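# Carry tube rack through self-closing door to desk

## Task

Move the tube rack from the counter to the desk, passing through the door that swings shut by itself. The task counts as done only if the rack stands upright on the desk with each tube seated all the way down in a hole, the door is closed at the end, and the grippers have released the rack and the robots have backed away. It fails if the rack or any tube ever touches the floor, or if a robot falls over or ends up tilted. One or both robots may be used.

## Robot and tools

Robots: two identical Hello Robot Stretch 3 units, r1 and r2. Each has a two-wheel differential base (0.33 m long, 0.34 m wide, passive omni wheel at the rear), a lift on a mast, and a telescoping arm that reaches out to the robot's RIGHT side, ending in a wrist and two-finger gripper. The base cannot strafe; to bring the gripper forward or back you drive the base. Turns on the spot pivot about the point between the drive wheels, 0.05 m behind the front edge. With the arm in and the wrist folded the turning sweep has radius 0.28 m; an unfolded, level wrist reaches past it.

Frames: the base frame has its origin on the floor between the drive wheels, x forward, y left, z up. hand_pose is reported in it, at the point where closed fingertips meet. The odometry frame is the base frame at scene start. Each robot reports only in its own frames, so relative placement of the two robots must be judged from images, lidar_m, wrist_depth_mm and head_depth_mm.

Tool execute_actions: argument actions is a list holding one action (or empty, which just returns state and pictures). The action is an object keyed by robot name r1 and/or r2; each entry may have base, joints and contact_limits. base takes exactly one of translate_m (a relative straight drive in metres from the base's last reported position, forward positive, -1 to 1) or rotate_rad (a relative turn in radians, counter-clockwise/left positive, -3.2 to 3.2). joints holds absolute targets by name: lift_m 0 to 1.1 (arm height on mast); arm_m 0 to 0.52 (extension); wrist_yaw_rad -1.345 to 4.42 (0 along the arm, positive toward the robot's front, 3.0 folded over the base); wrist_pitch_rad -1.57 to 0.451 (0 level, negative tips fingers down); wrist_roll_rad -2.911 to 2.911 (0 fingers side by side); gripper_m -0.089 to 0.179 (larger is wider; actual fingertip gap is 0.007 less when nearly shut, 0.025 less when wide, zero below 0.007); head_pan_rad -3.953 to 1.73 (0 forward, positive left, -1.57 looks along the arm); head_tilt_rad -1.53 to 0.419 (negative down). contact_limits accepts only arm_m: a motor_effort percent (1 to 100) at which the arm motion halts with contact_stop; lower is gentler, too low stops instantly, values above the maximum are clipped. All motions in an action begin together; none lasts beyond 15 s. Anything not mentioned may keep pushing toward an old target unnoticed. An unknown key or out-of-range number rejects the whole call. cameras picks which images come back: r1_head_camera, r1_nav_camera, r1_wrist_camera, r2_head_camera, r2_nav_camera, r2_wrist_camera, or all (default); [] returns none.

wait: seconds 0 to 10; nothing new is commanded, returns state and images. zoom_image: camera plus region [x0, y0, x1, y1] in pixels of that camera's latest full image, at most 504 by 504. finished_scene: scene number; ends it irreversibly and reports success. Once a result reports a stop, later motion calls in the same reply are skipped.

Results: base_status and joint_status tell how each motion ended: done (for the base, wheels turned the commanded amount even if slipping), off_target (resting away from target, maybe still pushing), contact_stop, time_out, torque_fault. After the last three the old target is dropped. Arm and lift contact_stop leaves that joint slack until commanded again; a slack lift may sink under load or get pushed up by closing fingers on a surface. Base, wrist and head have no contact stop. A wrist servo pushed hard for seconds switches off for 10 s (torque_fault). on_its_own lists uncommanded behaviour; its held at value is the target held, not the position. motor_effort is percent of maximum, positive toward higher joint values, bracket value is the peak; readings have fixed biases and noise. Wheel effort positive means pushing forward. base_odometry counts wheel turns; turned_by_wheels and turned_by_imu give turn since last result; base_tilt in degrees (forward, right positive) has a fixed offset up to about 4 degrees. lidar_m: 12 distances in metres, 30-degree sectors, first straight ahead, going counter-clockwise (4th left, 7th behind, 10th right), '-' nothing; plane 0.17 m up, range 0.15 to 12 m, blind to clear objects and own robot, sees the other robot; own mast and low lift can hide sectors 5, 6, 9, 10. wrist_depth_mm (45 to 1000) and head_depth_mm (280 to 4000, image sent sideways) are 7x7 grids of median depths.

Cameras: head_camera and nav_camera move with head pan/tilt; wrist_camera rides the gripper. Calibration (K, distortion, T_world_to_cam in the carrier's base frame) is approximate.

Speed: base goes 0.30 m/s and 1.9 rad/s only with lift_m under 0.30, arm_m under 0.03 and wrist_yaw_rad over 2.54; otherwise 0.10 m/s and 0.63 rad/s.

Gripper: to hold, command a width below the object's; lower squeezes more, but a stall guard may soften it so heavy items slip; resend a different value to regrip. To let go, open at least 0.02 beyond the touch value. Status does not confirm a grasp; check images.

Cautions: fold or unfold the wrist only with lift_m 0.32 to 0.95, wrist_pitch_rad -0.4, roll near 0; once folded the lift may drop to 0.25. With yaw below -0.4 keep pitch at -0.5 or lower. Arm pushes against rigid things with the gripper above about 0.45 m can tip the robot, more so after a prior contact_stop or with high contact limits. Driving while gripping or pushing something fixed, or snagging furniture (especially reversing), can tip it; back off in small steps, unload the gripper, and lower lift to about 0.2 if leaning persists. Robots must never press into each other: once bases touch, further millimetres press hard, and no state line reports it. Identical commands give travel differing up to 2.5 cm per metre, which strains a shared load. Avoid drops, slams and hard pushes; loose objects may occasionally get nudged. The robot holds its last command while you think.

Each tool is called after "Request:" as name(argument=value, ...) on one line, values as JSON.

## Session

Request:
execute_actions(actions=[])

Scene clock: 0.00 s.
r1.base_odometry: x=+0.000 y=+0.000 heading=+0.000 (m, m, rad; r1's odometry frame)
r1.turned_by_wheels: +0.000 (rad since the last result)
r1.turned_by_imu: +0.000 (rad since the last result)
r1.base_tilt: forward=-2.5 right=-0.9 (deg)
r1.lidar_m: 2.37 1.56 1.26 0.84 0.79 0.79 0.86 0.80 0.81 1.03 1.82 1.86
r1.head_depth_mm: 1710 2024 2045 2021 2019 2029 2003 / 1704 2237 2266 2252 2252 2243 2186 / 1692 2436 2550 2529 2551 2495 2313 / 1687 2470 2913 2937 2937 2896 2347 / 1666 2410 3463 3371 3366 3307 2340 / 1675 2405 3271 3207 2789 2460 2386 / 1648 2256 3039 2987 2819 2271 2246
r1.base_status: not commanded
r1.joint_positions: lift_m=+0.514 arm_m=+0.003 wrist_yaw_rad=+3.055 wrist_pitch_rad=-0.431 wrist_roll_rad=-0.015 gripper_m=+0.037 head_pan_rad=-0.018 head_tilt_rad=-0.011
r1.joint_status: not commanded
r1.motor_effort: left_wheel=-1 right_wheel=+0 lift_m=+28 arm_m=+1 wrist_yaw_rad=+0 wrist_pitch_rad=+7 wrist_roll_rad=+0 gripper_m=-1 head_pan_rad=+0 head_tilt_rad=+3 (%)
r1.hand_pose: x=-0.0019 y=+0.0742 z=+0.5236 quat_wxyz=(+0.181, +0.691, +0.123, +0.689) (m; r1's base frame)
r1.wrist_depth_mm: 618 - 847 - - - - / 644 - 909 - - - - / 666 751 967 - - - - / 701 797 - - - - - / 744 859 - 971 - 924 952 / 774 809 - 808 825 798 807 / 720 711 - 696 694 684 684
r2.base_odometry: x=+0.000 y=+0.000 heading=+0.000 (m, m, rad; r2's odometry frame)
r2.turned_by_wheels: +0.000 (rad since the last result)
r2.turned_by_imu: +0.000 (rad since the last result)
r2.base_tilt: forward=+2.8 right=+1.1 (deg)
r2.lidar_m: 1.56 2.17 1.76 1.74 0.91 0.75 0.74 0.82 0.89 0.88 0.96 1.50
r2.head_depth_mm: 2042 2171 2184 2202 2229 1553 1901 / 2050 2208 2242 2241 2292 2299 1748 / 2046 2227 2265 2291 2303 2331 1984 / 2024 2285 2308 2333 2367 2385 1993 / 2020 2327 2350 2371 2395 2427 2026 / 2012 2370 2378 2423 2463 2497 2016 / 1991 2401 2450 2490 2500 2528 2023
r2.base_status: not commanded
r2.joint_positions: lift_m=+0.551 arm_m=+0.002 wrist_yaw_rad=+3.133 wrist_pitch_rad=-0.567 wrist_roll_rad=+0.014 gripper_m=+0.037 head_pan_rad=-0.001 head_tilt_rad=+0.001
r2.joint_status: not commanded
r2.motor_effort: left_wheel=-1 right_wheel=+0 lift_m=+28 arm_m=+0 wrist_yaw_rad=+0 wrist_pitch_rad=+6 wrist_roll_rad=+0 gripper_m=-1 head_pan_rad=+0 head_tilt_rad=+1 (%)
r2.hand_pose: x=-0.0195 y=+0.0557 z=+0.5319 quat_wxyz=(+0.202, +0.684, +0.194, +0.674) (m; r2's base frame)
r2.wrist_depth_mm: 714 985 - - - - - / 727 - - - - - - / 746 - - - - - - / 822 935 943 944 946 950 973 / 793 823 819 828 840 813 818 / 714 715 711 706 725 724 723 / 637 631 - - 639 639 645
pictures: r1_head_camera (sideways: a quarter turn clockwise sets it upright), r1_nav_camera (sideways: a quarter turn counterclockwise sets it upright), r1_wrist_camera, r2_head_camera (sideways: a quarter turn clockwise sets it upright), r2_nav_camera (sideways: a quarter turn counterclockwise sets it upright), r2_wrist_camera
camera_calibration (this result's frames):
r1_head_camera: T_world_to_cam=[[0.0381171, 0.0407949, -0.99844, 1.32104], [0.0657371, 0.9969, 0.0432416, -0.0555633], [0.997109, -0.0672828, 0.0353172, -0.0991823], [0, 0, 0, 1]] pos_world=[0.052194, -0.00517382, 1.32488]
r1_nav_camera: T_world_to_cam=[[0.00564655, 0.00185646, 0.999982, -1.2644], [0.00499135, -0.999986, 0.00182829, 0.0500343], [0.999972, 0.00498094, -0.00565574, -0.0440172], [0, 0, 0, 1]] pos_world=[0.0509057, 0.0526001, 1.26404]
r1_wrist_camera: T_world_to_cam=[[0.995296, -0.0956057, 0.0156909, 0.00205285], [-0.0412646, -0.564845, -0.824165, 0.508951], [0.0876577, 0.81964, -0.566133, 0.404173], [0, 0, 0, 1]] pos_world=[-0.0164705, -0.043602, 0.648243]
r2_head_camera: T_world_to_cam=[[-0.0281143, 0.00307532, -0.9996, 1.32471], [0.00294525, 0.999991, 0.00299369, 0.000631092], [0.9996, -0.00285991, -0.0281231, -0.0146534], [0, 0, 0, 1]] pos_world=[0.0518889, -0.00474691, 1.32377]
r2_nav_camera: T_world_to_cam=[[-0.0174558, -0.0250457, 0.999534, -1.25496], [0.0452395, -0.998682, -0.0242343, 0.082333], [0.998824, 0.0447953, 0.0185658, -0.0772926], [0, 0, 0, 1]] pos_world=[0.0515707, 0.0542554, 1.25781]
r2_wrist_camera: T_world_to_cam=[[0.999878, -0.01188, -0.0101845, 0.0240231], [-0.015618, -0.717427, -0.696459, 0.435968], [0.000967298, 0.696533, -0.717524, 0.507347], [0, 0, 0, 1]] pos_world=[-0.0177019, -0.0403234, 0.667913]
Images, in order (width x height): r1_head_camera 896x504, r1_nav_camera 672x504, r1_wrist_camera 644x364, r2_head_camera 896x504, r2_nav_camera 672x504, r2_wrist_camera 644x364.

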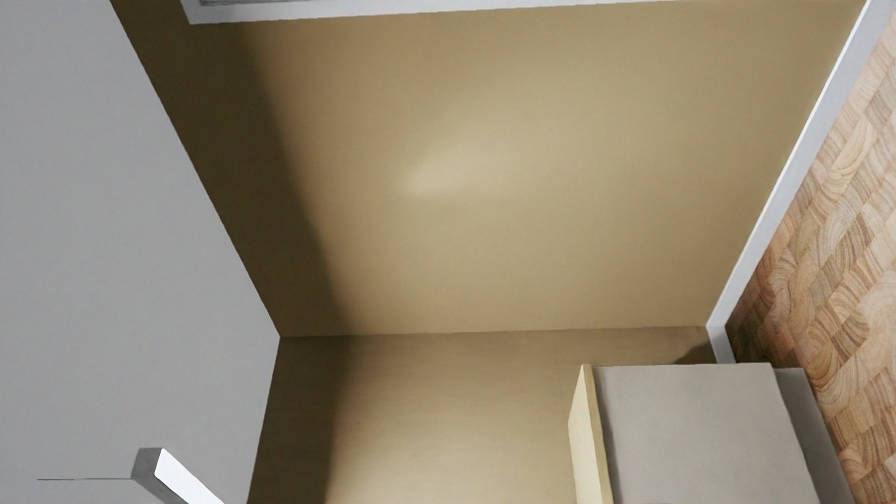

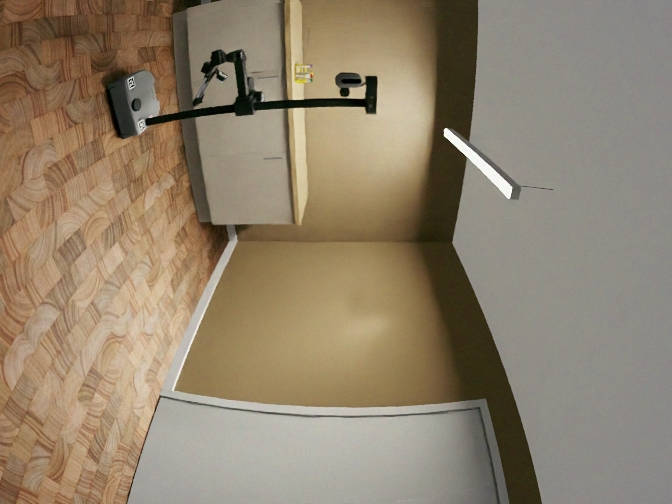

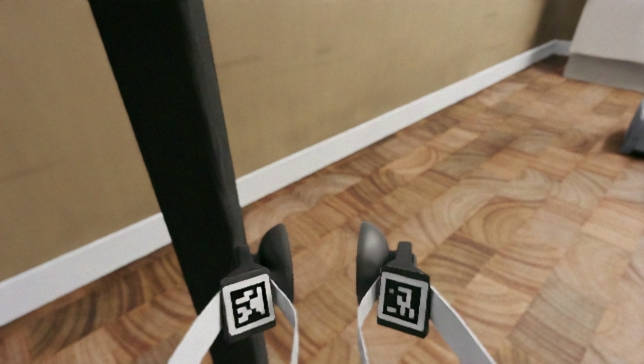

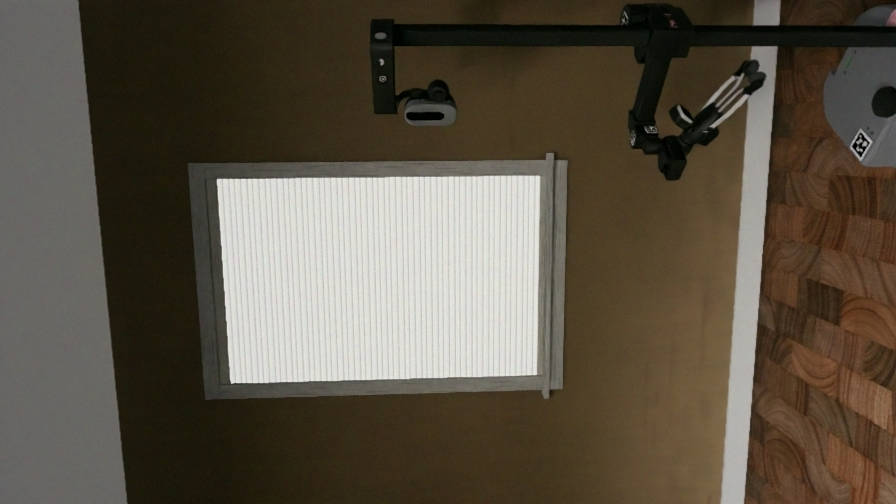

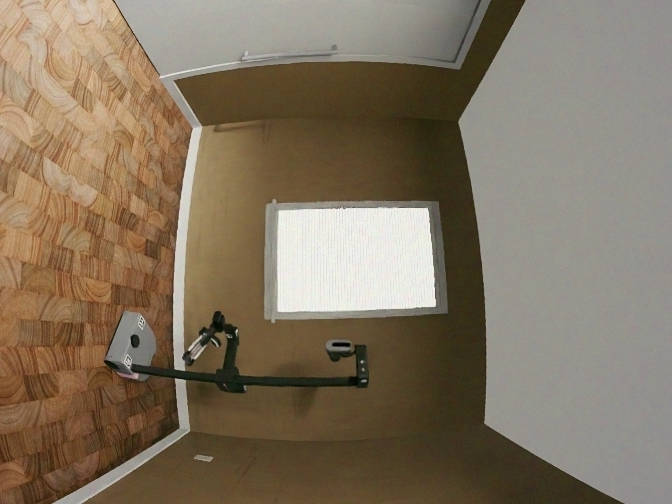

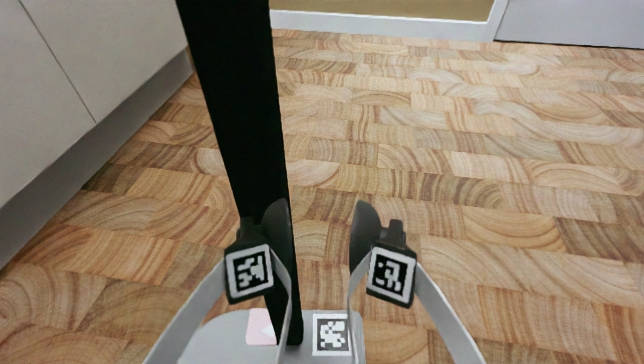

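Request:
execute_actions(actions=[{"r1":{"base":{"rotate_rad":-0.72},"joints":{"lift_m":0.27}},"r2":{"base":{"translate_m":-0.25},"joints":{"head_pan_rad":-1.57,"head_tilt_rad":-0.5,"lift_m":0.9,"wrist_pitch_rad":-0.4}}}], cameras=[])

Request:
execute_actions(actions=[{"r1":{"base":{"translate_m":1}},"r2":{"base":{"rotate_rad":-1.77},"joints":{"wrist_yaw_rad":0,"gripper_m":0.179}}}], cameras=[])

Request:
execute_actions(actions=[{"r1":{"base":{"translate_m":0.35},"joints":{"lift_m":0.9}},"r2":{"joints":{"wrist_pitch_rad":0}}}], cameras=[])

Request:
execute_actions(actions=[{"r1":{"base":{"rotate_rad":-0.2},"joints":{"wrist_yaw_rad":1.57,"wrist_pitch_rad":0,"gripper_m":0.07,"arm_m":0.09}}}], cameras=["r1_wrist_camera","r2_wrist_camera","r2_head_camera"])

Scene clock: 18.93 s.
r1.base_odometry: x=+0.000 y=+0.000 heading=-0.720 (m, m, rad; r1's odometry frame)
r1.turned_by_wheels: -0.720 (rad since the last result)
r1.turned_by_imu: -0.710 (rad since the last result)
r1.base_tilt: forward=-2.4 right=-0.9 (deg)
r1.lidar_m: 1.82 2.08 1.82 1.71 0.93 0.79 0.78 0.89 0.80 0.80 0.90 1.50
r1.head_depth_mm: 1708 1760 1751 1745 1710 1705 1687 / 1696 1810 1783 1756 1763 1737 1718 / 1693 1831 1821 1811 1776 1766 1759 / 1692 1857 1864 1824 1827 1801 1795 / 1668 1919 1901 1866 1874 1822 1818 / 1676 1955 1933 1910 1913 1884 1861 / 1664 1978 1956 1954 1918 1909 1897
r1.base_status: done
r1.joint_positions: lift_m=+0.270 arm_m=+0.003 wrist_yaw_rad=+3.055 wrist_pitch_rad=-0.432 wrist_roll_rad=-0.015 gripper_m=+0.037 head_pan_rad=-0.018 head_tilt_rad=-0.011
r1.joint_status: all done
r1.motor_effort: left_wheel=+4(9) right_wheel=-2(5) lift_m=+23(25) arm_m=+0(0) wrist_yaw_rad=+0(0) wrist_pitch_rad=+8(8) wrist_roll_rad=+0(0) gripper_m=+0(0) head_pan_rad=+0(0) head_tilt_rad=+3(2) (%)
r1.hand_pose: x=-0.0019 y=+0.0741 z=+0.2798 quat_wxyz=(+0.181, +0.691, +0.123, +0.689) (m; r1's base frame)
r1.wrist_depth_mm: 858 - - - - - - / 893 - - - - - - / 882 955 973 931 948 932 925 / 753 736 734 735 721 716 704 / 609 601 - 595 616 588 584 / 515 514 - 526 510 492 494 / 451 - - - 429 431 437
r2.base_odometry: x=-0.250 y=+0.000 heading=+0.000 (m, m, rad; r2's odometry frame)
r2.turned_by_wheels: +0.000 (rad since the last result)
r2.turned_by_imu: +0.001 (rad since the last result)
r2.base_tilt: forward=+2.8 right=+1.2 (deg)
r2.lidar_m: 1.72 2.22 1.80 1.19 0.61 0.50 0.50 0.55 0.85 0.84 0.92 1.43
r2.head_depth_mm: 654 716 790 882 994 1118 - / 666 728 804 899 1014 1168 - / 677 741 819 919 1039 1205 - / 687 754 836 939 1072 1237 - / 700 768 855 958 1093 1273 - / 711 780 868 978 1122 1316 1262 / 723 795 887 1002 1151 1359 1256
r2.base_status: done
r2.joint_positions: lift_m=+0.900 arm_m=+0.002 wrist_yaw_rad=+3.133 wrist_pitch_rad=-0.417 wrist_roll_rad=+0.014 gripper_m=+0.037 head_pan_rad=-1.563 head_tilt_rad=-0.494
r2.joint_status: all done
r2.motor_effort: left_wheel=-1(7) right_wheel=+0(4) lift_m=+35(35) arm_m=-1(0) wrist_yaw_rad=+0(0) wrist_pitch_rad=+8(8) wrist_roll_rad=+0(0) gripper_m=+0(0) head_pan_rad=-3(34) head_tilt_rad=-2(22) (%)
r2.hand_pose: x=-0.0194 y=+0.0771 z=+0.9125 quat_wxyz=(+0.151, +0.697, +0.143, +0.687) (m; r2's base frame)
r2.wrist_depth_mm: 566 654 - - - - - / 473 658 - - - - - / 496 676 - - - - - / 499 697 962 - - - - / 513 704 - - - - - / 518 728 - - - - - / 533 720 - - - - -
pictures: none
No camera images: the call's "cameras" was empty. Leave "cameras" out to get every camera's image.

Scene clock: 23.97 s.
r1.base_odometry: x=+0.752 y=-0.659 heading=-0.720 (m, m, rad; r1's odometry frame)
r1.turned_by_wheels: +0.000 (rad since the last result)
r1.turned_by_imu: +0.007 (rad since the last result)
r1.base_tilt: forward=-2.3 right=-1.0 (deg)
r1.lidar_m: 0.86 0.98 1.63 2.11 1.69 1.76 1.76 1.20 1.02 1.02 1.02 0.87
r1.head_depth_mm: 806 799 791 786 779 773 766 / 822 816 808 799 796 789 781 / 834 828 825 818 813 801 797 / 856 848 843 836 827 822 814 / 873 867 859 849 840 834 830 / 891 883 874 869 865 856 846 / 912 903 898 888 882 874 868
r1.base_status: done
r1.joint_positions: lift_m=+0.270 arm_m=+0.003 wrist_yaw_rad=+3.055 wrist_pitch_rad=-0.432 wrist_roll_rad=-0.015 gripper_m=+0.037 head_pan_rad=-0.018 head_tilt_rad=-0.011
r1.joint_status: not commanded
r1.motor_effort: left_wheel=+4(15) right_wheel=-2(3) lift_m=+22(23) arm_m=+1(0) wrist_yaw_rad=+0(0) wrist_pitch_rad=+7(7) wrist_roll_rad=+0(0) gripper_m=-1(0) head_pan_rad=+0(0) head_tilt_rad=+2(2) (%)
r1.hand_pose: x=-0.0019 y=+0.0741 z=+0.2798 quat_wxyz=(+0.181, +0.691, +0.123, +0.689) (m; r1's base frame)
r1.wrist_depth_mm: - - - - - - - / - - - - - - - / 951 967 945 948 945 927 906 / 759 746 747 737 718 722 718 / 619 601 - 590 613 588 575 / 514 509 - 526 512 501 496 / 458 - - - 424 432 432
r2.base_odometry: x=-0.250 y=+0.000 heading=-1.770 (m, m, rad; r2's odometry frame)
r2.turned_by_wheels: -1.770 (rad since the last result)
r2.turned_by_imu: -1.766 (rad since the last result)
r2.base_tilt: forward=+2.9 right=+1.2 (deg)
r2.lidar_m: 0.84 0.86 1.14 2.64 2.65 1.88 1.78 0.73 0.52 0.50 0.51 0.69
r2.head_depth_mm: 928 1019 1077 735 598 685 - / 927 1015 1079 736 600 679 - / 925 1010 1070 646 603 - - / 918 1007 1067 663 604 675 848 / 917 1006 1062 746 607 704 821 / 914 1000 1061 748 608 687 818 / 910 998 1056 752 611 686 816
r2.base_status: done
r2.joint_positions: lift_m=+0.900 arm_m=+0.002 wrist_yaw_rad=+0.002 wrist_pitch_rad=-0.417 wrist_roll_rad=+0.014 gripper_m=+0.179 head_pan_rad=-1.563 head_tilt_rad=-0.494
r2.joint_status: all done
r2.motor_effort: left_wheel=+2(7) right_wheel=-4(8) lift_m=+34(35) arm_m=-1(1) wrist_yaw_rad=-1(4) wrist_pitch_rad=+8(8) wrist_roll_rad=+0(0) gripper_m=+0(84) head_pan_rad=-3(3) head_tilt_rad=-2(2) (%)
r2.hand_pose: x=-0.0211 y=-0.3719 z=+0.9125 quat_wxyz=(+0.687, +0.146, -0.696, -0.147) (m; r2's base frame)
r2.wrist_depth_mm: 557 568 509 319 527 593 594 / 346 353 348 340 357 360 363 / 255 257 257 259 262 261 262 / 303 306 304 308 311 310 314 / 344 344 350 350 354 346 359 / 384 407 412 412 416 421 421 / 501 488 497 496 498 514 528
pictures: none
No camera images: the call's "cameras" was empty. Leave "cameras" out to get every camera's image.

Scene clock: 30.53 s.
r1.base_odometry: x=+1.015 y=-0.890 heading=-0.720 (m, m, rad; r1's odometry frame)
r1.turned_by_wheels: +0.000 (rad since the last result)
r1.turned_by_imu: +0.004 (rad since the last result)
r1.base_tilt: forward=-2.4 right=-1.0 (deg)
r1.lidar_m: 0.53 0.60 0.99 2.02 2.31 2.10 2.10 1.30 1.10 1.10 0.61 0.52
r1.head_depth_mm: 467 462 460 455 453 449 446 / 477 472 470 465 460 458 454 / 486 483 478 474 471 468 464 / 497 494 488 485 480 477 472 / 506 503 499 495 492 487 482 / 520 514 509 504 501 496 492 / 531 526 520 517 512 508 504
r1.base_status: done
r1.joint_positions: lift_m=+0.900 arm_m=+0.003 wrist_yaw_rad=+3.055 wrist_pitch_rad=-0.432 wrist_roll_rad=-0.015 gripper_m=+0.037 head_pan_rad=-0.018 head_tilt_rad=-0.011
r1.joint_status: all done
r1.motor_effort: left_wheel=+2(15) right_wheel=-2(4) lift_m=+33(32) arm_m=+1(1) wrist_yaw_rad=+0(0) wrist_pitch_rad=+8(8) wrist_roll_rad=+1(0) gripper_m=+0(0) head_pan_rad=+0(0) head_tilt_rad=+2(2) (%)
r1.hand_pose: x=-0.0019 y=+0.0741 z=+0.9093 quat_wxyz=(+0.181, +0.691, +0.123, +0.689) (m; r1's base frame)
r1.wrist_depth_mm: - - - - - - 803 / - - - - - - 783 / - - - - - - 777 / - - - - - - 774 / - - - - - - 766 / - - - - - - 747 / - - - - - - 743
r2.base_odometry: x=-0.250 y=+0.000 heading=-1.770 (m, m, rad; r2's odometry frame)
r2.turned_by_wheels: +0.000 (rad since the last result)
r2.turned_by_imu: +0.001 (rad since the last result)
r2.base_tilt: forward=+2.9 right=+1.3 (deg)
r2.lidar_m: 0.84 0.86 1.14 2.65 1.82 1.88 1.78 0.72 0.52 0.50 0.51 0.69
r2.head_depth_mm: 930 1020 1077 735 610 683 - / 924 1016 1072 737 600 681 - / 923 1012 1072 647 580 - - / 915 1006 1066 665 603 690 846 / 913 1006 1062 746 618 691 820 / 909 1003 1057 748 609 687 817 / 908 1001 1055 753 610 684 816
r2.base_status: not commanded
r2.joint_positions: lift_m=+0.900 arm_m=+0.002 wrist_yaw_rad=+0.002 wrist_pitch_rad=-0.021 wrist_roll_rad=+0.014 gripper_m=+0.179 head_pan_rad=-1.563 head_tilt_rad=-0.494
r2.joint_status: all done
r2.motor_effort: left_wheel=+3(2) right_wheel=-4(3) lift_m=+33(34) arm_m=-1(1) wrist_yaw_rad=-2(2) wrist_pitch_rad=+9(11) wrist_roll_rad=+0(0) gripper_m=+0(0) head_pan_rad=-3(1) head_tilt_rad=-2(2) (%)
r2.hand_pose: x=-0.0210 y=-0.4031 z=+1.0090 quat_wxyz=(+0.702, +0.008, -0.712, -0.007) (m; r2's base frame)
r2.wrist_depth_mm: 796 817 818 825 841 841 854 / 839 842 854 848 881 868 896 / 863 867 891 885 919 913 926 / 634 636 650 387 687 685 694 / 395 418 399 369 407 442 419 / 299 287 288 289 292 293 299 / 293 267 268 271 274 274 306
pictures: none
No camera images: the call's "cameras" was empty. Leave "cameras" out to get every camera's image.

Scene clock: 32.40 s.
r1.base_odometry: x=+1.015 y=-0.890 heading=-0.919 (m, m, rad; r1's odometry frame)
r1.turned_by_wheels: -0.200 (rad since the last result)
r1.turned_by_imu: -0.197 (rad since the last result)
r1.base_tilt: forward=-2.4 right=-1.0 (deg)
r1.lidar_m: 0.53 0.55 0.77 2.02 1.83 2.16 2.10 1.52 1.13 1.10 0.72 0.54
r1.head_depth_mm: 496 490 485 481 475 471 467 / 494 488 482 480 474 469 465 / 492 487 482 477 473 469 464 / 489 486 480 476 471 467 463 / 489 484 480 475 470 465 462 / 488 484 478 473 469 465 461 / 486 481 478 473 468 464 458
r1.base_status: done
r1.joint_positions: lift_m=+0.900 arm_m=+0.090 wrist_yaw_rad=+1.572 wrist_pitch_rad=-0.023 wrist_roll_rad=-0.015 gripper_m=+0.070 head_pan_rad=-0.018 head_tilt_rad=-0.011
r1.joint_status: all done
r1.motor_effort: left_wheel=+4(10) right_wheel=-2(4) lift_m=+33(33) arm_m=+4(4) wrist_yaw_rad=-2(3) wrist_pitch_rad=+13(12) wrist_roll_rad=+0(0) gripper_m=+0(80) head_pan_rad=+0(0) head_tilt_rad=+3(2) (%)
r1.hand_pose: x=+0.2343 y=-0.2343 z=+1.0085 quat_wxyz=(+0.510, +0.502, -0.489, +0.498) (m; r1's base frame)
r1.wrist_depth_mm: 415 417 418 417 403 413 412 / 427 430 419 427 421 428 417 / 439 441 437 432 428 432 436 / 450 452 451 446 442 445 442 / 461 458 465 457 457 458 458 / 479 476 - 473 477 471 469 / 488 488 493 491 482 490 486
r2.base_odometry: x=-0.250 y=+0.000 heading=-1.770 (m, m, rad; r2's odometry frame)
r2.turned_by_wheels: +0.000 (rad since the last result)
r2.turned_by_imu: +0.000 (rad since the last result)
r2.base_tilt: forward=+2.9 right=+1.1 (deg)
r2.lidar_m: 0.84 0.86 1.14 2.64 1.82 1.87 1.79 0.72 0.52 0.50 0.51 0.68
r2.head_depth_mm: 929 1023 1081 734 609 684 - / 924 1016 1074 736 600 681 - / 924 1012 1068 644 581 - - / 920 1010 1065 664 602 691 844 / 916 1007 1060 747 618 690 822 / 912 1001 1059 749 608 688 816 / 908 995 1059 750 610 684 815
r2.base_status: not commanded
r2.joint_positions: lift_m=+0.900 arm_m=+0.002 wrist_yaw_rad=+0.002 wrist_pitch_rad=-0.021 wrist_roll_rad=+0.014 gripper_m=+0.179 head_pan_rad=-1.563 head_tilt_rad=-0.494
r2.joint_status: not commanded
r2.motor_effort: left_wheel=+3(2) right_wheel=-3(3) lift_m=+35(34) arm_m=+0(0) wrist_yaw_rad=-2(2) wrist_pitch_rad=+9(9) wrist_roll_rad=+0(0) gripper_m=-1(1) head_pan_rad=-2(3) head_tilt_rad=-2(2) (%)
r2.hand_pose: x=-0.0210 y=-0.4031 z=+1.0090 quat_wxyz=(+0.702, +0.008, -0.712, -0.007) (m; r2's base frame)
r2.wrist_depth_mm: 814 798 818 820 826 826 860 / 822 840 858 856 855 861 894 / 857 885 879 873 889 928 906 / 634 640 642 390 675 682 702 / 393 414 399 368 408 442 417 / 304 287 288 291 294 292 296 / 293 267 269 272 271 274 307
pictures: r1_wrist_camera, r2_head_camera (sideways: a quarter turn clockwise sets it upright), r2_wrist_camera
camera_calibration (this result's frames):
r1_wrist_camera: T_world_to_cam=[[-0.0126743, -0.99986, 0.0109427, -0.241107], [-0.192492, -0.00829913, -0.981264, 1.06833], [0.981217, -0.0145432, -0.192359, 0.12913], [0, 0, 0, 1]] pos_world=[0.0758841, -0.230329, 1.07579]
r2_head_camera: T_world_to_cam=[[-0.000826739, 0.499708, -0.866194, 1.15025], [0.999986, 0.00495751, 0.00190555, -0.00403263], [0.00524638, -0.86618, -0.499705, 0.605186], [0, 0, 0, 1]] pos_world=[0.0018085, -0.0505695, 1.29876]
r2_wrist_camera: T_world_to_cam=[[-0.999935, -0.00445875, -0.0104661, -0.0138069], [0.00901093, 0.251159, -0.967904, 1.10391], [0.0069443, -0.967936, -0.251103, 0.0278049], [0, 0, 0, 1]] pos_world=[-0.0239463, -0.250405, 1.07531]
Images, in order (width x height): r1_wrist_camera 644x364, r2_head_camera 896x504, r2_wrist_camera 644x364.

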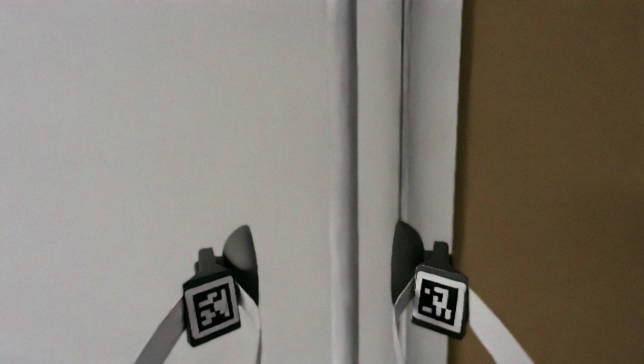

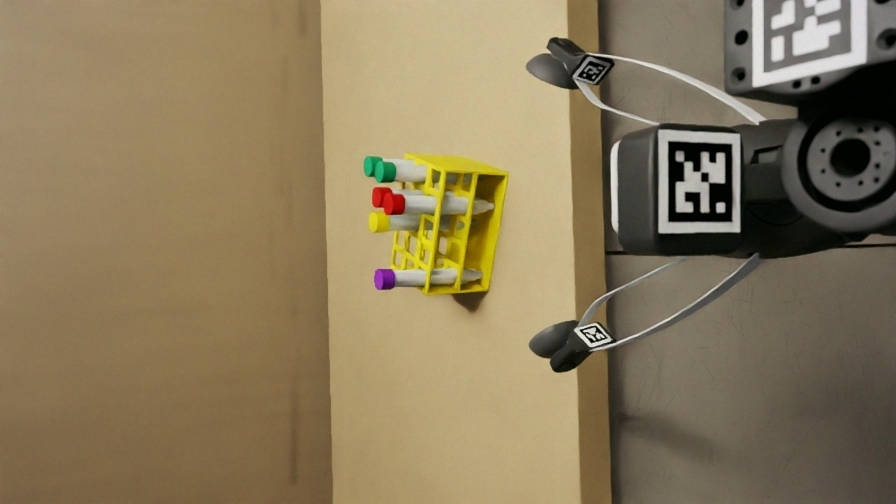

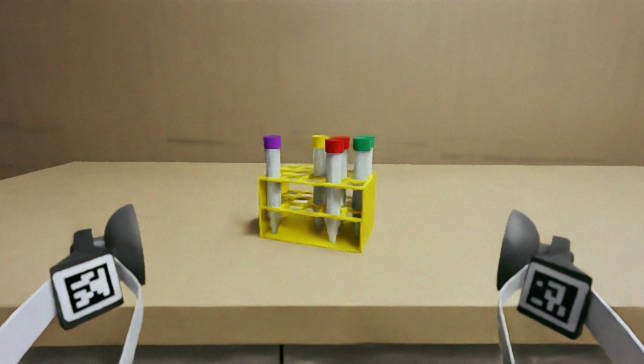

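Yaw -0.3 here; stage.

Request:
execute_actions(actions=[{"r1":{"base":{"translate_m":0.25},"joints":{"arm_m":0.112}},"r2":{"base":{"translate_m":0.11},"joints":{"arm_m":0.14,"wrist_yaw_rad":-0.3,"lift_m":0.85}}}], cameras=["r1_wrist_camera","r2_wrist_camera"])

Scene clock: 42.97 s.
r1.base_odometry: x=+1.167 y=-1.089 heading=-0.919 (m, m, rad; r1's odometry frame)
r1.turned_by_wheels: +0.000 (rad since the last result)
r1.turned_by_imu: +0.003 (rad since the last result)
r1.base_tilt: forward=-2.5 right=-0.9 (deg)
r1.lidar_m: 0.28 0.29 0.40 1.19 2.11 2.08 2.35 1.52 1.14 0.96 0.38 0.28
r1.head_depth_mm: - - - - - - - / - - - - - - - / - - - - - - - / - - - - - - - / - - - - - - - / - - - - - - - / - - - - - - -
r1.base_status: done
r1.joint_positions: lift_m=+0.900 arm_m=+0.112 wrist_yaw_rad=+1.572 wrist_pitch_rad=-0.023 wrist_roll_rad=-0.015 gripper_m=+0.070 head_pan_rad=-0.018 head_tilt_rad=-0.011
r1.joint_status: all done
r1.motor_effort: left_wheel=+3(11) right_wheel=-2(2) lift_m=+32(32) arm_m=+4(4) wrist_yaw_rad=-1(2) wrist_pitch_rad=+13(13) wrist_roll_rad=+0(0) gripper_m=+0(0) head_pan_rad=+0(0) head_tilt_rad=+2(2) (%)
r1.hand_pose: x=+0.2343 y=-0.2565 z=+1.0085 quat_wxyz=(+0.510, +0.502, -0.490, +0.498) (m; r1's base frame)
r1.wrist_depth_mm: 181 182 181 104 180 169 166 / 187 186 186 108 184 172 172 / 191 190 190 110 188 176 176 / 196 195 196 113 195 182 181 / 201 201 200 117 197 186 187 / 207 206 - 120 204 191 201 / 213 213 212 123 211 196 207
r2.base_odometry: x=-0.272 y=-0.108 heading=-1.770 (m, m, rad; r2's odometry frame)
r2.turned_by_wheels: +0.000 (rad since the last result)
r2.turned_by_imu: +0.001 (rad since the last result)
r2.base_tilt: forward=+3.0 right=+1.2 (deg)
r2.lidar_m: 0.73 0.75 0.99 2.44 2.71 1.99 1.89 0.72 0.52 0.49 0.51 0.68
r2.head_depth_mm: 924 1014 1075 687 - - 850 / 918 1010 1067 648 600 - 871 / 918 1006 1064 672 - - 844 / 916 1007 1061 744 604 686 818 / 910 1000 1056 746 605 683 815 / 909 994 1054 746 608 682 809 / 904 991 1052 752 587 680 809
r2.base_status: done
r2.joint_positions: lift_m=+0.850 arm_m=+0.140 wrist_yaw_rad=-0.298 wrist_pitch_rad=-0.020 wrist_roll_rad=+0.014 gripper_m=+0.179 head_pan_rad=-1.563 head_tilt_rad=-0.494
r2.joint_status: all done
r2.motor_effort: left_wheel=+3(8) right_wheel=-4(5) lift_m=+21(33) arm_m=+3(1) wrist_yaw_rad=-2(5) wrist_pitch_rad=+9(10) wrist_roll_rad=+0(1) gripper_m=-2(2) head_pan_rad=-3(3) head_tilt_rad=-2(2) (%)
r2.hand_pose: x=-0.0966 y=-0.5290 z=+0.9599 quat_wxyz=(+0.694, -0.099, -0.705, -0.112) (m; r2's base frame)
r2.wrist_depth_mm: 572 621 668 729 810 913 - / 587 634 685 749 844 953 - / 609 664 707 257 884 959 - / 446 452 401 253 374 477 487 / 297 288 259 254 263 308 289 / - 198 200 202 203 204 208 / 150 155 158 158 158 161 175
pictures: r1_wrist_camera, r2_wrist_camera
camera_calibration (this result's frames):
r1_wrist_camera: T_world_to_cam=[[-0.0131414, -0.999854, 0.0109412, -0.263116], [-0.192397, -0.00820924, -0.981283, 1.06819], [0.981229, -0.0150004, -0.192261, 0.128591], [0, 0, 0, 1]] pos_world=[0.0758823, -0.25238, 1.0758]
r2_wrist_camera: T_world_to_cam=[[-0.956541, 0.291409, -0.0104626, 0.0701963], [0.0825004, 0.236042, -0.968234, 1.08811], [-0.279682, -0.927019, -0.249826, -0.113134], [0, 0, 0, 1]] pos_world=[-0.0542657, -0.382174, 1.02602]
Images, in order (width x height): r1_wrist_camera 644x364, r2_wrist_camera 644x364.

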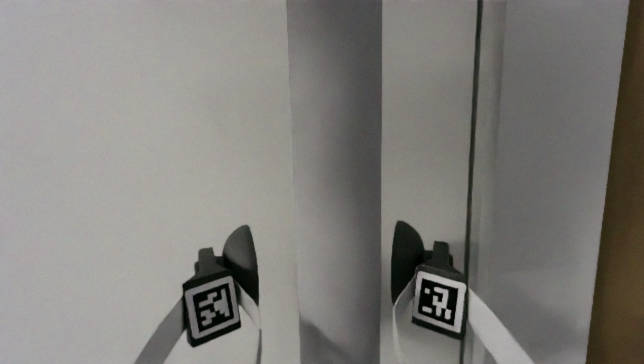

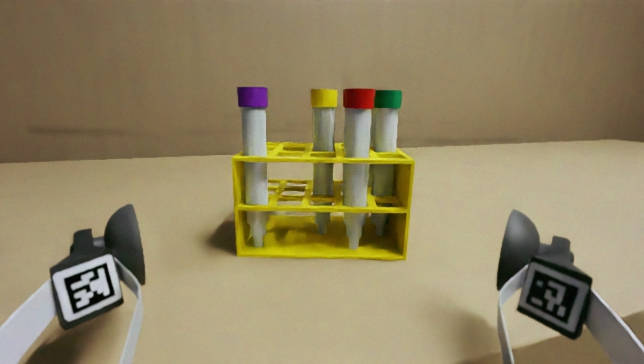

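Request:
execute_actions(actions=[{"r1":{"joints":{"gripper_m":-0.07}},"r2":{"base":{"translate_m":-0.03},"joints":{"arm_m":0.245,"lift_m":0.843}}}], cameras=[])

Request:
execute_actions(actions=[{"r1":{"base":{"translate_m":-0.2},"joints":{"arm_m":0.095}},"r2":{"joints":{"gripper_m":0.07}}}], cameras=[])

Request:
execute_actions(actions=[{"r1":{"base":{"rotate_rad":-0.3},"joints":{"arm_m":0.01}},"r2":{"joints":{"lift_m":0.9}}}], cameras=[])

Request:
execute_actions(actions=[{"r1":{"base":{"rotate_rad":-0.5},"joints":{"wrist_yaw_rad":2.0}},"r2":{"base":{"rotate_rad":1.57},"joints":{"arm_m":0,"wrist_yaw_rad":1.9,"head_pan_rad":0,"head_tilt_rad":-0.7}}}], cameras=[])

Request:
execute_actions(actions=[{"r1":{"base":{"translate_m":-0.35},"joints":{"wrist_yaw_rad":1.8}},"r2":{"base":{"translate_m":0.6}}}], cameras=[])

Request:
execute_actions(actions=[{"r1":{"base":{"rotate_rad":-0.55},"joints":{"wrist_yaw_rad":2.25}},"r2":{"base":{"translate_m":0.4}}}], cameras=["r1_nav_camera","r2_nav_camera"])

Scene clock: 55.23 s.
r1.base_odometry: x=+1.167 y=-1.089 heading=-0.920 (m, m, rad; r1's odometry frame)
r1.turned_by_wheels: +0.000 (rad since the last result)
r1.turned_by_imu: +0.001 (rad since the last result)
r1.base_tilt: forward=-2.5 right=-1.0 (deg)
r1.lidar_m: 0.28 0.29 0.40 1.19 2.11 2.06 2.34 1.53 1.14 0.97 0.38 0.28
r1.head_depth_mm: - - - - - - - / - - - - - - - / - - - - - - - / - - - - - - - / - - - - - - - / - - - - - - - / - - - - - - -
r1.base_status: not commanded
r1.joint_positions: lift_m=+0.900 arm_m=+0.112 wrist_yaw_rad=+1.558 wrist_pitch_rad=-0.023 wrist_roll_rad=-0.015 gripper_m=-0.068 head_pan_rad=-0.018 head_tilt_rad=-0.011
r1.joint_status: all done
r1.motor_effort: left_wheel=+0(3) right_wheel=+4(4) lift_m=+32(33) arm_m=+3(4) wrist_yaw_rad=+10(11) wrist_pitch_rad=+13(13) wrist_roll_rad=+1(0) gripper_m=-39(100) head_pan_rad=+0(1) head_tilt_rad=+2(3) (%)
r1.hand_pose: x=+0.2342 y=-0.2601 z=+1.0085 quat_wxyz=(+0.513, +0.499, -0.493, +0.495) (m; r1's base frame)
r1.wrist_depth_mm: 180 180 181 106 181 169 169 / 184 185 185 108 185 173 175 / 188 190 189 111 192 178 180 / 195 195 195 114 195 183 195 / 200 201 201 117 201 190 200 / 206 206 206 120 206 192 206 / 211 213 213 125 215 198 211
r2.base_odometry: x=-0.266 y=-0.078 heading=-1.770 (m, m, rad; r2's odometry frame)
r2.turned_by_wheels: +0.000 (rad since the last result)
r2.turned_by_imu: +0.004 (rad since the last result)
r2.base_tilt: forward=+2.8 right=+1.1 (deg)
r2.lidar_m: 0.76 0.78 1.04 2.57 1.99 1.96 1.87 0.72 0.52 0.49 0.51 0.69
r2.head_depth_mm: 930 1022 1084 774 - - 831 / 925 1014 1080 649 - 698 830 / 922 1013 1073 659 - 712 827 / 919 1009 1069 751 609 696 825 / 919 1005 1066 754 612 691 822 / 918 1001 1061 758 614 692 821 / 915 997 1064 761 616 691 818
r2.base_status: done
r2.joint_positions: lift_m=+0.843 arm_m=+0.243 wrist_yaw_rad=-0.304 wrist_pitch_rad=-0.051 wrist_roll_rad=+0.010 gripper_m=+0.179 head_pan_rad=-1.563 head_tilt_rad=-0.494
r2.joint_status: all done
r2.motor_effort: left_wheel=-2(3) right_wheel=-1(7) lift_m=+22(22) arm_m=+14(14) wrist_yaw_rad=+3(3) wrist_pitch_rad=+23(23) wrist_roll_rad=+1(1) gripper_m=+1(1) head_pan_rad=-3(2) head_tilt_rad=-2(2) (%)
r2.hand_pose: x=-0.0977 y=-0.6314 z=+0.9450 quat_wxyz=(+0.693, -0.090, -0.705, -0.125) (m; r2's base frame)
r2.wrist_depth_mm: 498 530 581 631 691 792 892 / 507 539 602 141 114 828 946 / 536 562 606 147 140 829 927 / 373 338 127 147 124 357 400 / 259 173 148 154 145 218 252 / - 148 148 166 138 165 185 / 135 139 138 138 140 139 139
pictures: none
No camera images: the call's "cameras" was empty. Leave "cameras" out to get every camera's image.

Scene clock: 58.90 s.
r1.base_odometry: x=+1.046 y=-0.930 heading=-0.919 (m, m, rad; r1's odometry frame)
r1.turned_by_wheels: +0.000 (rad since the last result)
r1.turned_by_imu: +0.001 (rad since the last result)
r1.base_tilt: forward=-2.3 right=-0.9 (deg)
r1.lidar_m: 0.32 0.36 0.62 2.02 1.92 2.21 2.15 1.52 1.13 1.10 0.37 0.32
r1.head_depth_mm: - - - - - - - / - - - - - - - / - - - - - - - / 282 - - - - - - / 287 284 283 281 - - - / 293 290 288 286 284 282 - / 301 298 296 293 290 288 285
r1.base_status: done
r1.joint_positions: lift_m=+0.900 arm_m=+0.095 wrist_yaw_rad=+1.643 wrist_pitch_rad=-0.022 wrist_roll_rad=-0.018 gripper_m=-0.051 head_pan_rad=-0.018 head_tilt_rad=-0.011
r1.joint_status: all done
r1.on_its_own: wrist_yaw_rad is held at +1.640, not at your +1.570, by its stall guard, which is not easing now; gripper_m is held at -0.050, not at your -0.070, by its stall guard, which is still easing
r1.motor_effort: left_wheel=+5(14) right_wheel=-7(19) lift_m=+33(32) arm_m=+2(8) wrist_yaw_rad=-3(48) wrist_pitch_rad=+12(14) wrist_roll_rad=+2(2) gripper_m=-7(38) head_pan_rad=+0(0) head_tilt_rad=+2(2) (%)
r1.hand_pose: x=+0.2336 y=-0.2213 z=+1.0089 quat_wxyz=(+0.492, +0.518, -0.471, +0.517) (m; r1's base frame)
r1.wrist_depth_mm: 236 217 200 108 172 166 348 / 243 225 207 111 177 170 354 / 253 233 212 113 181 173 369 / 263 238 219 116 185 375 371 / 270 247 227 120 190 386 386 / 282 258 240 123 191 395 392 / 294 265 238 127 202 406 402
r2.base_odometry: x=-0.266 y=-0.078 heading=-1.770 (m, m, rad; r2's odometry frame)
r2.turned_by_wheels: +0.000 (rad since the last result)
r2.turned_by_imu: +0.000 (rad since the last result)
r2.base_tilt: forward=+2.6 right=+0.9 (deg)
r2.lidar_m: 0.76 0.78 1.04 2.57 1.84 1.88 1.86 0.72 0.52 0.50 0.51 0.69
r2.head_depth_mm: 932 1020 1083 756 - - 829 / 926 1014 1079 639 - 699 830 / 925 1015 1073 664 - 714 827 / 920 1012 1067 752 608 695 824 / 919 1006 1064 753 611 694 820 / 913 1002 1062 756 613 690 819 / 910 997 1061 761 615 689 815
r2.base_status: not commanded
r2.joint_positions: lift_m=+0.843 arm_m=+0.243 wrist_yaw_rad=-0.304 wrist_pitch_rad=-0.051 wrist_roll_rad=+0.010 gripper_m=+0.081 head_pan_rad=-1.563 head_tilt_rad=-0.494
r2.joint_status: gripper_m off_target (ended at +0.081, target +0.070)
r2.on_its_own: gripper_m is held at +0.080, not at your +0.070, by its stall guard, which is still easing
r2.motor_effort: left_wheel=-1(1) right_wheel=-1(1) lift_m=+22(22) arm_m=+14(14) wrist_yaw_rad=+2(3) wrist_pitch_rad=+23(23) wrist_roll_rad=+2(1) gripper_m=-26(99) head_pan_rad=-2(2) head_tilt_rad=-2(2) (%)
r2.hand_pose: x=-0.0977 y=-0.6314 z=+0.9449 quat_wxyz=(+0.693, -0.090, -0.705, -0.125) (m; r2's base frame)
r2.wrist_depth_mm: 499 528 577 625 700 762 890 / 506 545 596 143 118 824 944 / 532 570 167 150 143 832 936 / 371 340 127 146 128 396 403 / 241 225 152 160 145 234 253 / 188 - 148 166 159 - 185 / - 141 138 139 140 144 145
pictures: none
No camera images: the call's "cameras" was empty. Leave "cameras" out to get every camera's image.

Scene clock: 62.17 s.
r1.base_odometry: x=+1.046 y=-0.930 heading=-1.219 (m, m, rad; r1's odometry frame)
r1.turned_by_wheels: -0.300 (rad since the last result)
r1.turned_by_imu: -0.292 (rad since the last result)
r1.base_tilt: forward=-2.5 right=-1.0 (deg)
r1.lidar_m: 0.27 0.28 0.39 0.94 2.03 1.91 2.15 2.15 1.28 1.10 0.96 0.28
r1.head_depth_mm: - - - - - - - / - - - - - - - / - - - - - - - / - - - - - - - / - - - - - - - / - - - - - - - / - - - - - - -
r1.base_status: done
r1.joint_positions: lift_m=+0.900 arm_m=+0.010 wrist_yaw_rad=+1.594 wrist_pitch_rad=-0.021 wrist_roll_rad=-0.016 gripper_m=-0.036 head_pan_rad=-0.018 head_tilt_rad=-0.011
r1.joint_status: all done
r1.on_its_own: wrist_yaw_rad is held at +1.592, not at your +1.570, by its stall guard, which is not easing now; gripper_m is held at -0.037, not at your -0.070, by its stall guard, which is still easing
r1.motor_effort: left_wheel=+3(22) right_wheel=-3(18) lift_m=+32(32) arm_m=-3(5) wrist_yaw_rad=-2(56) wrist_pitch_rad=+12(12) wrist_roll_rad=+0(2) gripper_m=-25(33) head_pan_rad=+0(0) head_tilt_rad=+3(3) (%)
r1.hand_pose: x=+0.2343 y=-0.1495 z=+1.0091 quat_wxyz=(+0.504, +0.507, -0.485, +0.505) (m; r1's base frame)
r1.wrist_depth_mm: 184 182 183 108 183 498 539 / 189 188 189 110 188 516 558 / 194 193 193 113 193 517 566 / 199 199 197 117 197 545 595 / 204 203 203 119 203 571 615 / 209 209 209 123 208 584 627 / 215 216 216 127 216 602 650
r2.base_odometry: x=-0.266 y=-0.078 heading=-1.770 (m, m, rad; r2's odometry frame)
r2.turned_by_wheels: +0.000 (rad since the last result)
r2.turned_by_imu: -0.005 (rad since the last result)
r2.base_tilt: forward=+2.8 right=+1.2 (deg)
r2.lidar_m: 0.76 0.78 1.03 2.52 2.05 1.93 1.86 0.72 0.52 0.49 0.51 0.68
r2.head_depth_mm: 926 1018 1062 799 - 717 839 / 923 1012 611 - 624 684 835 / 918 1011 1070 - 623 695 832 / 916 1005 1065 736 609 691 824 / 912 999 1059 741 602 688 824 / 910 996 1054 744 604 687 819 / 905 992 1049 747 606 684 815
r2.base_status: not commanded
r2.joint_positions: lift_m=+0.900 arm_m=+0.245 wrist_yaw_rad=-0.300 wrist_pitch_rad=-0.029 wrist_roll_rad=+0.010 gripper_m=+0.095 head_pan_rad=-1.564 head_tilt_rad=-0.498
r2.joint_status: all done
r2.on_its_own: gripper_m is held at +0.094, not at your +0.070, by its stall guard, which is still easing
r2.motor_effort: left_wheel=-1(17) right_wheel=+0(28) lift_m=+35(37) arm_m=+0(14) wrist_yaw_rad=+0(4) wrist_pitch_rad=+13(25) wrist_roll_rad=+2(2) gripper_m=-21(26) head_pan_rad=-3(3) head_tilt_rad=-1(2) (%)
r2.hand_pose: x=-0.0970 y=-0.6339 z=+1.0067 quat_wxyz=(+0.694, -0.096, -0.704, -0.116) (m; r2's base frame)
r2.wrist_depth_mm: 490 522 568 634 686 780 848 / 509 539 585 147 120 813 918 / 522 558 195 151 146 859 999 / 538 564 128 153 130 643 666 / 377 353 144 160 151 374 401 / 292 - 147 168 160 - 292 / 217 218 151 152 146 224 228
pictures: none
No camera images: the call's "cameras" was empty. Leave "cameras" out to get every camera's image.

Scene clock: 65.60 s.
r1.base_odometry: x=+1.046 y=-0.930 heading=-1.719 (m, m, rad; r1's odometry frame)
r1.turned_by_wheels: -0.500 (rad since the last result)
r1.turned_by_imu: -0.494 (rad since the last result)
r1.base_tilt: forward=-2.5 right=-0.8 (deg)
r1.lidar_m: 0.21 0.21 0.23 0.33 0.98 2.03 2.02 2.15 2.15 1.26 1.10 0.27
r1.head_depth_mm: 1091 1082 1075 - - - - / - - - - - - - / - - - - - - - / - - - - - - - / - - - - - - - / - - - - - - - / - - - - - - -
r1.base_status: done
r1.joint_positions: lift_m=+0.900 arm_m=+0.010 wrist_yaw_rad=+1.999 wrist_pitch_rad=-0.020 wrist_roll_rad=-0.015 gripper_m=-0.024 head_pan_rad=-0.018 head_tilt_rad=-0.011
r1.joint_status: all done
r1.on_its_own: gripper_m is held at -0.025, not at your -0.070, by its stall guard, which is not easing now
r1.motor_effort: left_wheel=+5(11) right_wheel=-5(12) lift_m=+33(32) arm_m=-2(3) wrist_yaw_rad=+0(80) wrist_pitch_rad=+11(12) wrist_roll_rad=+0(0) gripper_m=-20(31) head_pan_rad=+0(0) head_tilt_rad=+3(3) (%)
r1.hand_pose: x=+0.2113 y=-0.0490 z=+1.0092 quat_wxyz=(+0.391, +0.594, -0.373, +0.595) (m; r1's base frame)
r1.wrist_depth_mm: 181 183 182 107 184 628 715 / 185 186 187 110 188 638 725 / 191 191 192 113 194 655 760 / 195 196 196 116 198 684 776 / 201 202 203 120 203 704 799 / 207 207 208 122 209 739 832 / 212 213 215 127 217 755 856
r2.base_odometry: x=-0.266 y=-0.078 heading=-0.200 (m, m, rad; r2's odometry frame)
r2.turned_by_wheels: +1.570 (rad since the last result)
r2.turned_by_imu: +1.567 (rad since the last result)
r2.base_tilt: forward=+2.9 right=+1.2 (deg)
r2.lidar_m: 2.51 2.05 1.96 1.87 0.73 0.52 0.49 0.51 0.68 0.76 0.78 1.03
r2.head_depth_mm: 1877 1931 1969 1796 - 333 1142 / 2247 2500 2334 1864 287 314 1144 / 2240 2543 2348 1857 325 309 1131 / 2238 2542 2361 1867 1538 328 1127 / 2228 2501 2375 1880 1547 1316 1145 / 2208 2481 2398 1882 1552 1320 1143 / 2187 2487 2396 1897 1552 1326 1148
r2.base_status: done
r2.joint_positions: lift_m=+0.900 arm_m=+0.003 wrist_yaw_rad=+1.898 wrist_pitch_rad=-0.029 wrist_roll_rad=+0.010 gripper_m=+0.098 head_pan_rad=-0.007 head_tilt_rad=-0.691
r2.joint_status: all done
joint sent to its limit — the command would take r2.arm_m past its lower limit, so that joint was sent only as far as its limit.
r2.on_its_own: gripper_m is held at +0.097, not at your +0.070, by its stall guard, which is not easing now
r2.motor_effort: left_wheel=-4(9) right_wheel=+4(10) lift_m=+35(35) arm_m=-4(5) wrist_yaw_rad=+1(4) wrist_pitch_rad=+13(13) wrist_roll_rad=+2(1) gripper_m=-19(21) head_pan_rad=+3(33) head_tilt_rad=-3(15) (%)
r2.hand_pose: x=+0.2205 y=-0.0657 z=+1.0067 quat_wxyz=(+0.419, +0.584, -0.405, +0.566) (m; r2's base frame)
r2.wrist_depth_mm: - - - - - - - / - - - 146 138 - - / - - 195 151 145 - - / - - 129 151 142 - - / - - 155 159 151 - - / - - 148 168 160 - - / - - 150 152 146 - -
pictures: none
No camera images: the call's "cameras" was empty. Leave "cameras" out to get every camera's image.

Scene clock: 72.83 s.
r1.base_odometry: x=+1.097 y=-0.583 heading=-1.719 (m, m, rad; r1's odometry frame)
r1.turned_by_wheels: +0.000 (rad since the last result)
r1.turned_by_imu: +0.088 (rad since the last result)
r1.base_tilt: forward=-2.3 right=-0.9 (deg)
r1.lidar_m: 0.27 0.28 0.38 0.89 1.81 1.83 1.27 1.89 1.90 1.44 1.31 0.28
r1.head_depth_mm: - - - - - - - / - - - - - - - / - - - - - - - / - - - - - - - / - - - - - - - / - - - - - - - / - - - - - - -
r1.base_status: done
r1.joint_positions: lift_m=+0.900 arm_m=+0.010 wrist_yaw_rad=+1.763 wrist_pitch_rad=-0.020 wrist_roll_rad=-0.015 gripper_m=-0.021 head_pan_rad=-0.018 head_tilt_rad=-0.011
r1.joint_status: wrist_yaw_rad off_target (ended at +1.763, target +1.800)
r1.on_its_own: wrist_yaw_rad is held at +1.755, not at your +1.800, by its stall guard, which is not easing now; gripper_m is held at -0.022, not at your -0.070, by its stall guard, which is not easing now
r1.motor_effort: left_wheel=+2(22) right_wheel=-5(34) lift_m=+32(32) arm_m=+3(5) wrist_yaw_rad=-6(85) wrist_pitch_rad=+11(15) wrist_roll_rad=+0(0) gripper_m=-20(27) head_pan_rad=+0(0) head_tilt_rad=+3(2) (%)
r1.hand_pose: x=+0.2297 y=-0.1061 z=+1.0094 quat_wxyz=(+0.459, +0.546, -0.441, +0.545) (m; r1's base frame)
r1.wrist_depth_mm: 210 202 191 108 177 - 950 / 216 207 198 111 180 - 990 / 223 214 202 113 185 - 992 / 230 220 207 116 190 - - / 236 225 216 120 194 - - / 244 233 222 122 196 - - / 253 239 227 127 208 - -
r2.base_odometry: x=+0.322 y=-0.198 heading=-0.200 (m, m, rad; r2's odometry frame)
r2.turned_by_wheels: +0.000 (rad since the last result)
r2.turned_by_imu: +0.001 (rad since the last result)
r2.base_tilt: forward=+2.8 right=+1.3 (deg)
r2.lidar_m: 2.05 2.11 1.31 1.76 1.60 1.14 1.09 1.09 0.77 0.73 0.75 1.00
r2.head_depth_mm: 1734 1861 1918 1741 - 333 1137 / 1756 1980 2195 1854 287 314 1142 / 1741 1981 2191 1862 325 309 1131 / 1736 1971 2202 1868 1539 327 1125 / 1726 1958 2196 1875 1546 1317 1144 / 1709 1915 2181 1885 1552 1319 1151 / 1692 1924 2171 1889 1558 1323 1149
r2.base_status: done
r2.joint_positions: lift_m=+0.900 arm_m=+0.003 wrist_yaw_rad=+1.898 wrist_pitch_rad=-0.029 wrist_roll_rad=+0.010 gripper_m=+0.098 head_pan_rad=-0.007 head_tilt_rad=-0.691
r2.joint_status: not commanded
r2.on_its_own: gripper_m is held at +0.097, not at your +0.070, by its stall guard, which is not easing now
r2.motor_effort: left_wheel=-5(6) right_wheel=+3(8) lift_m=+35(35) arm_m=-3(3) wrist_yaw_rad=+2(1) wrist_pitch_rad=+13(13) wrist_roll_rad=+1(1) gripper_m=-20(20) head_pan_rad=+3(3) head_tilt_rad=-3(3) (%)
r2.hand_pose: x=+0.2205 y=-0.0657 z=+1.0067 quat_wxyz=(+0.419, +0.584, -0.405, +0.566) (m; r2's base frame)
r2.wrist_depth_mm: - - - - - - - / - - - 146 140 - - / - - 196 151 147 - - / - - 130 151 142 - - / - - 155 160 151 - - / - - 148 168 160 - - / - - 151 152 146 - 955
pictures: none
No camera images: the call's "cameras" was empty. Leave "cameras" out to get every camera's image.

Scene clock: 78.07 s.
r1.base_odometry: x=+1.097 y=-0.583 heading=-2.268 (m, m, rad; r1's odometry frame)
r1.turned_by_wheels: -0.550 (rad since the last result)
r1.turned_by_imu: -0.544 (rad since the last result)
r1.base_tilt: forward=-2.4 right=-0.9 (deg)
r1.lidar_m: 0.21 0.20 0.21 0.30 0.88 1.70 1.82 2.10 1.09 1.90 1.46 1.31
r1.head_depth_mm: 1227 1220 1209 1204 1195 1188 1172 / 1274 1253 1249 1238 1216 - - / - - - - - - - / - - - - - - - / - - - - - - - / - - - - - - - / - - - - - - -
r1.base_status: done
r1.joint_positions: lift_m=+0.900 arm_m=+0.010 wrist_yaw_rad=+2.207 wrist_pitch_rad=-0.019 wrist_roll_rad=-0.015 gripper_m=-0.021 head_pan_rad=-0.018 head_tilt_rad=-0.011
r1.joint_status: wrist_yaw_rad off_target (ended at +2.207, target +2.250)
r1.on_its_own: wrist_yaw_rad is held at +2.203, not at your +2.250, by its stall guard, which is not easing now; gripper_m is held at -0.022, not at your -0.070, by its stall guard, which is not easing now
r1.motor_effort: left_wheel=+4(12) right_wheel=-3(11) lift_m=+32(32) arm_m=-2(3) wrist_yaw_rad=-4(82) wrist_pitch_rad=+11(11) wrist_roll_rad=+0(0) gripper_m=-20(26) head_pan_rad=+0(0) head_tilt_rad=+2(2) (%)
r1.hand_pose: x=+0.1844 y=-0.0033 z=+1.0095 quat_wxyz=(+0.327, +0.630, -0.310, +0.633) (m; r1's base frame)
r1.wrist_depth_mm: 205 197 190 108 177 - 947 / 210 203 196 110 183 - 978 / 216 210 199 113 186 - 989 / 224 215 207 117 192 - - / 231 222 211 119 194 - - / 238 229 221 122 200 - - / 244 236 225 127 209 - -
r2.base_odometry: x=+0.714 y=-0.277 heading=-0.200 (m, m, rad; r2's odometry frame)
r2.turned_by_wheels: +0.000 (rad since the last result)
r2.turned_by_imu: +0.001 (rad since the last result)
r2.base_tilt: forward=+2.9 right=+1.4 (deg)
r2.lidar_m: 1.65 1.69 1.35 1.19 1.96 1.56 1.49 1.07 0.75 0.72 0.73 0.97
r2.head_depth_mm: 1411 1597 1773 1705 - 333 1134 / 1405 1603 1834 1850 289 314 1143 / 1395 1581 1822 1875 325 309 1133 / 1382 1577 1818 1860 1542 328 1128 / 1380 1554 1797 1875 1549 1319 1144 / 1376 1553 1798 1881 1548 1317 1143 / 1359 1544 1773 1889 1564 1318 1148
r2.base_status: done
r2.joint_positions: lift_m=+0.900 arm_m=+0.003 wrist_yaw_rad=+1.898 wrist_pitch_rad=-0.029 wrist_roll_rad=+0.010 gripper_m=+0.098 head_pan_rad=-0.007 head_tilt_rad=-0.691
r2.joint_status: not commanded
r2.on_its_own: gripper_m is held at +0.097, not at your +0.070, by its stall guard, which is not easing now
r2.motor_effort: left_wheel=-4(6) right_wheel=+3(8) lift_m=+36(35) arm_m=-3(3) wrist_yaw_rad=+1(1) wrist_pitch_rad=+13(13) wrist_roll_rad=+1(1) gripper_m=-21(20) head_pan_rad=+3(2) head_tilt_rad=-3(3) (%)
r2.hand_pose: x=+0.2205 y=-0.0657 z=+1.0067 quat_wxyz=(+0.419, +0.584, -0.405, +0.566) (m; r2's base frame)
r2.wrist_depth_mm: - - - - - - - / - - - 146 139 - - / - - 196 150 145 - - / - - 129 151 142 - - / - - 155 159 151 - - / - - 148 168 160 - - / - - 151 152 145 - 945
pictures: r1_nav_camera (sideways: a quarter turn counterclockwise sets it upright), r2_nav_camera (sideways: a quarter turn counterclockwise sets it upright)
camera_calibration (this result's frames):
r1_nav_camera: T_world_to_cam=[[0.00563994, 0.00185651, 0.999982, -1.2644], [0.00497809, -0.999986, 0.00182844, 0.0500342], [0.999972, 0.00496769, -0.0056491, -0.0440258], [0, 0, 0, 1]] pos_world=[0.0509067, 0.0525995, 1.26404]
r2_nav_camera: T_world_to_cam=[[0.624784, -0.0294782, 0.780241, -0.972547], [0.013373, -0.998736, -0.0484416, 0.114008], [0.780683, 0.0406997, -0.623601, 0.759784], [0, 0, 0, 1]] pos_world=[0.0129573, 0.0542725, 1.23815]
Images, in order (width x height): r1_nav_camera 672x504, r2_nav_camera 672x504.

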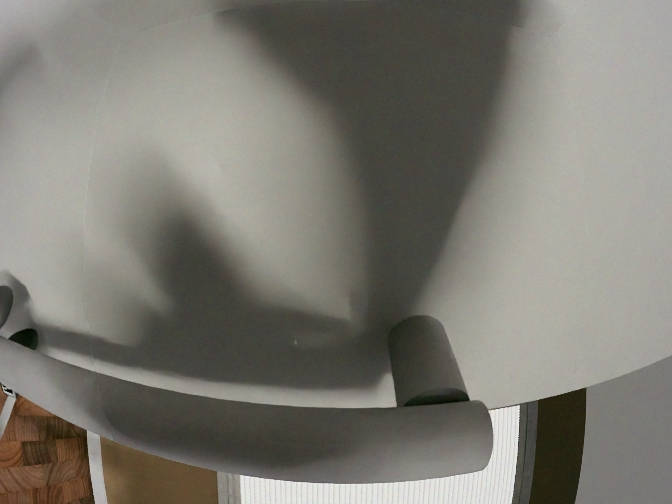

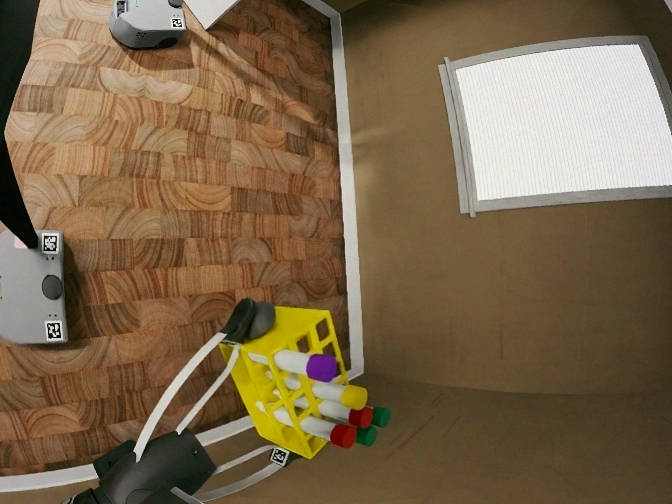

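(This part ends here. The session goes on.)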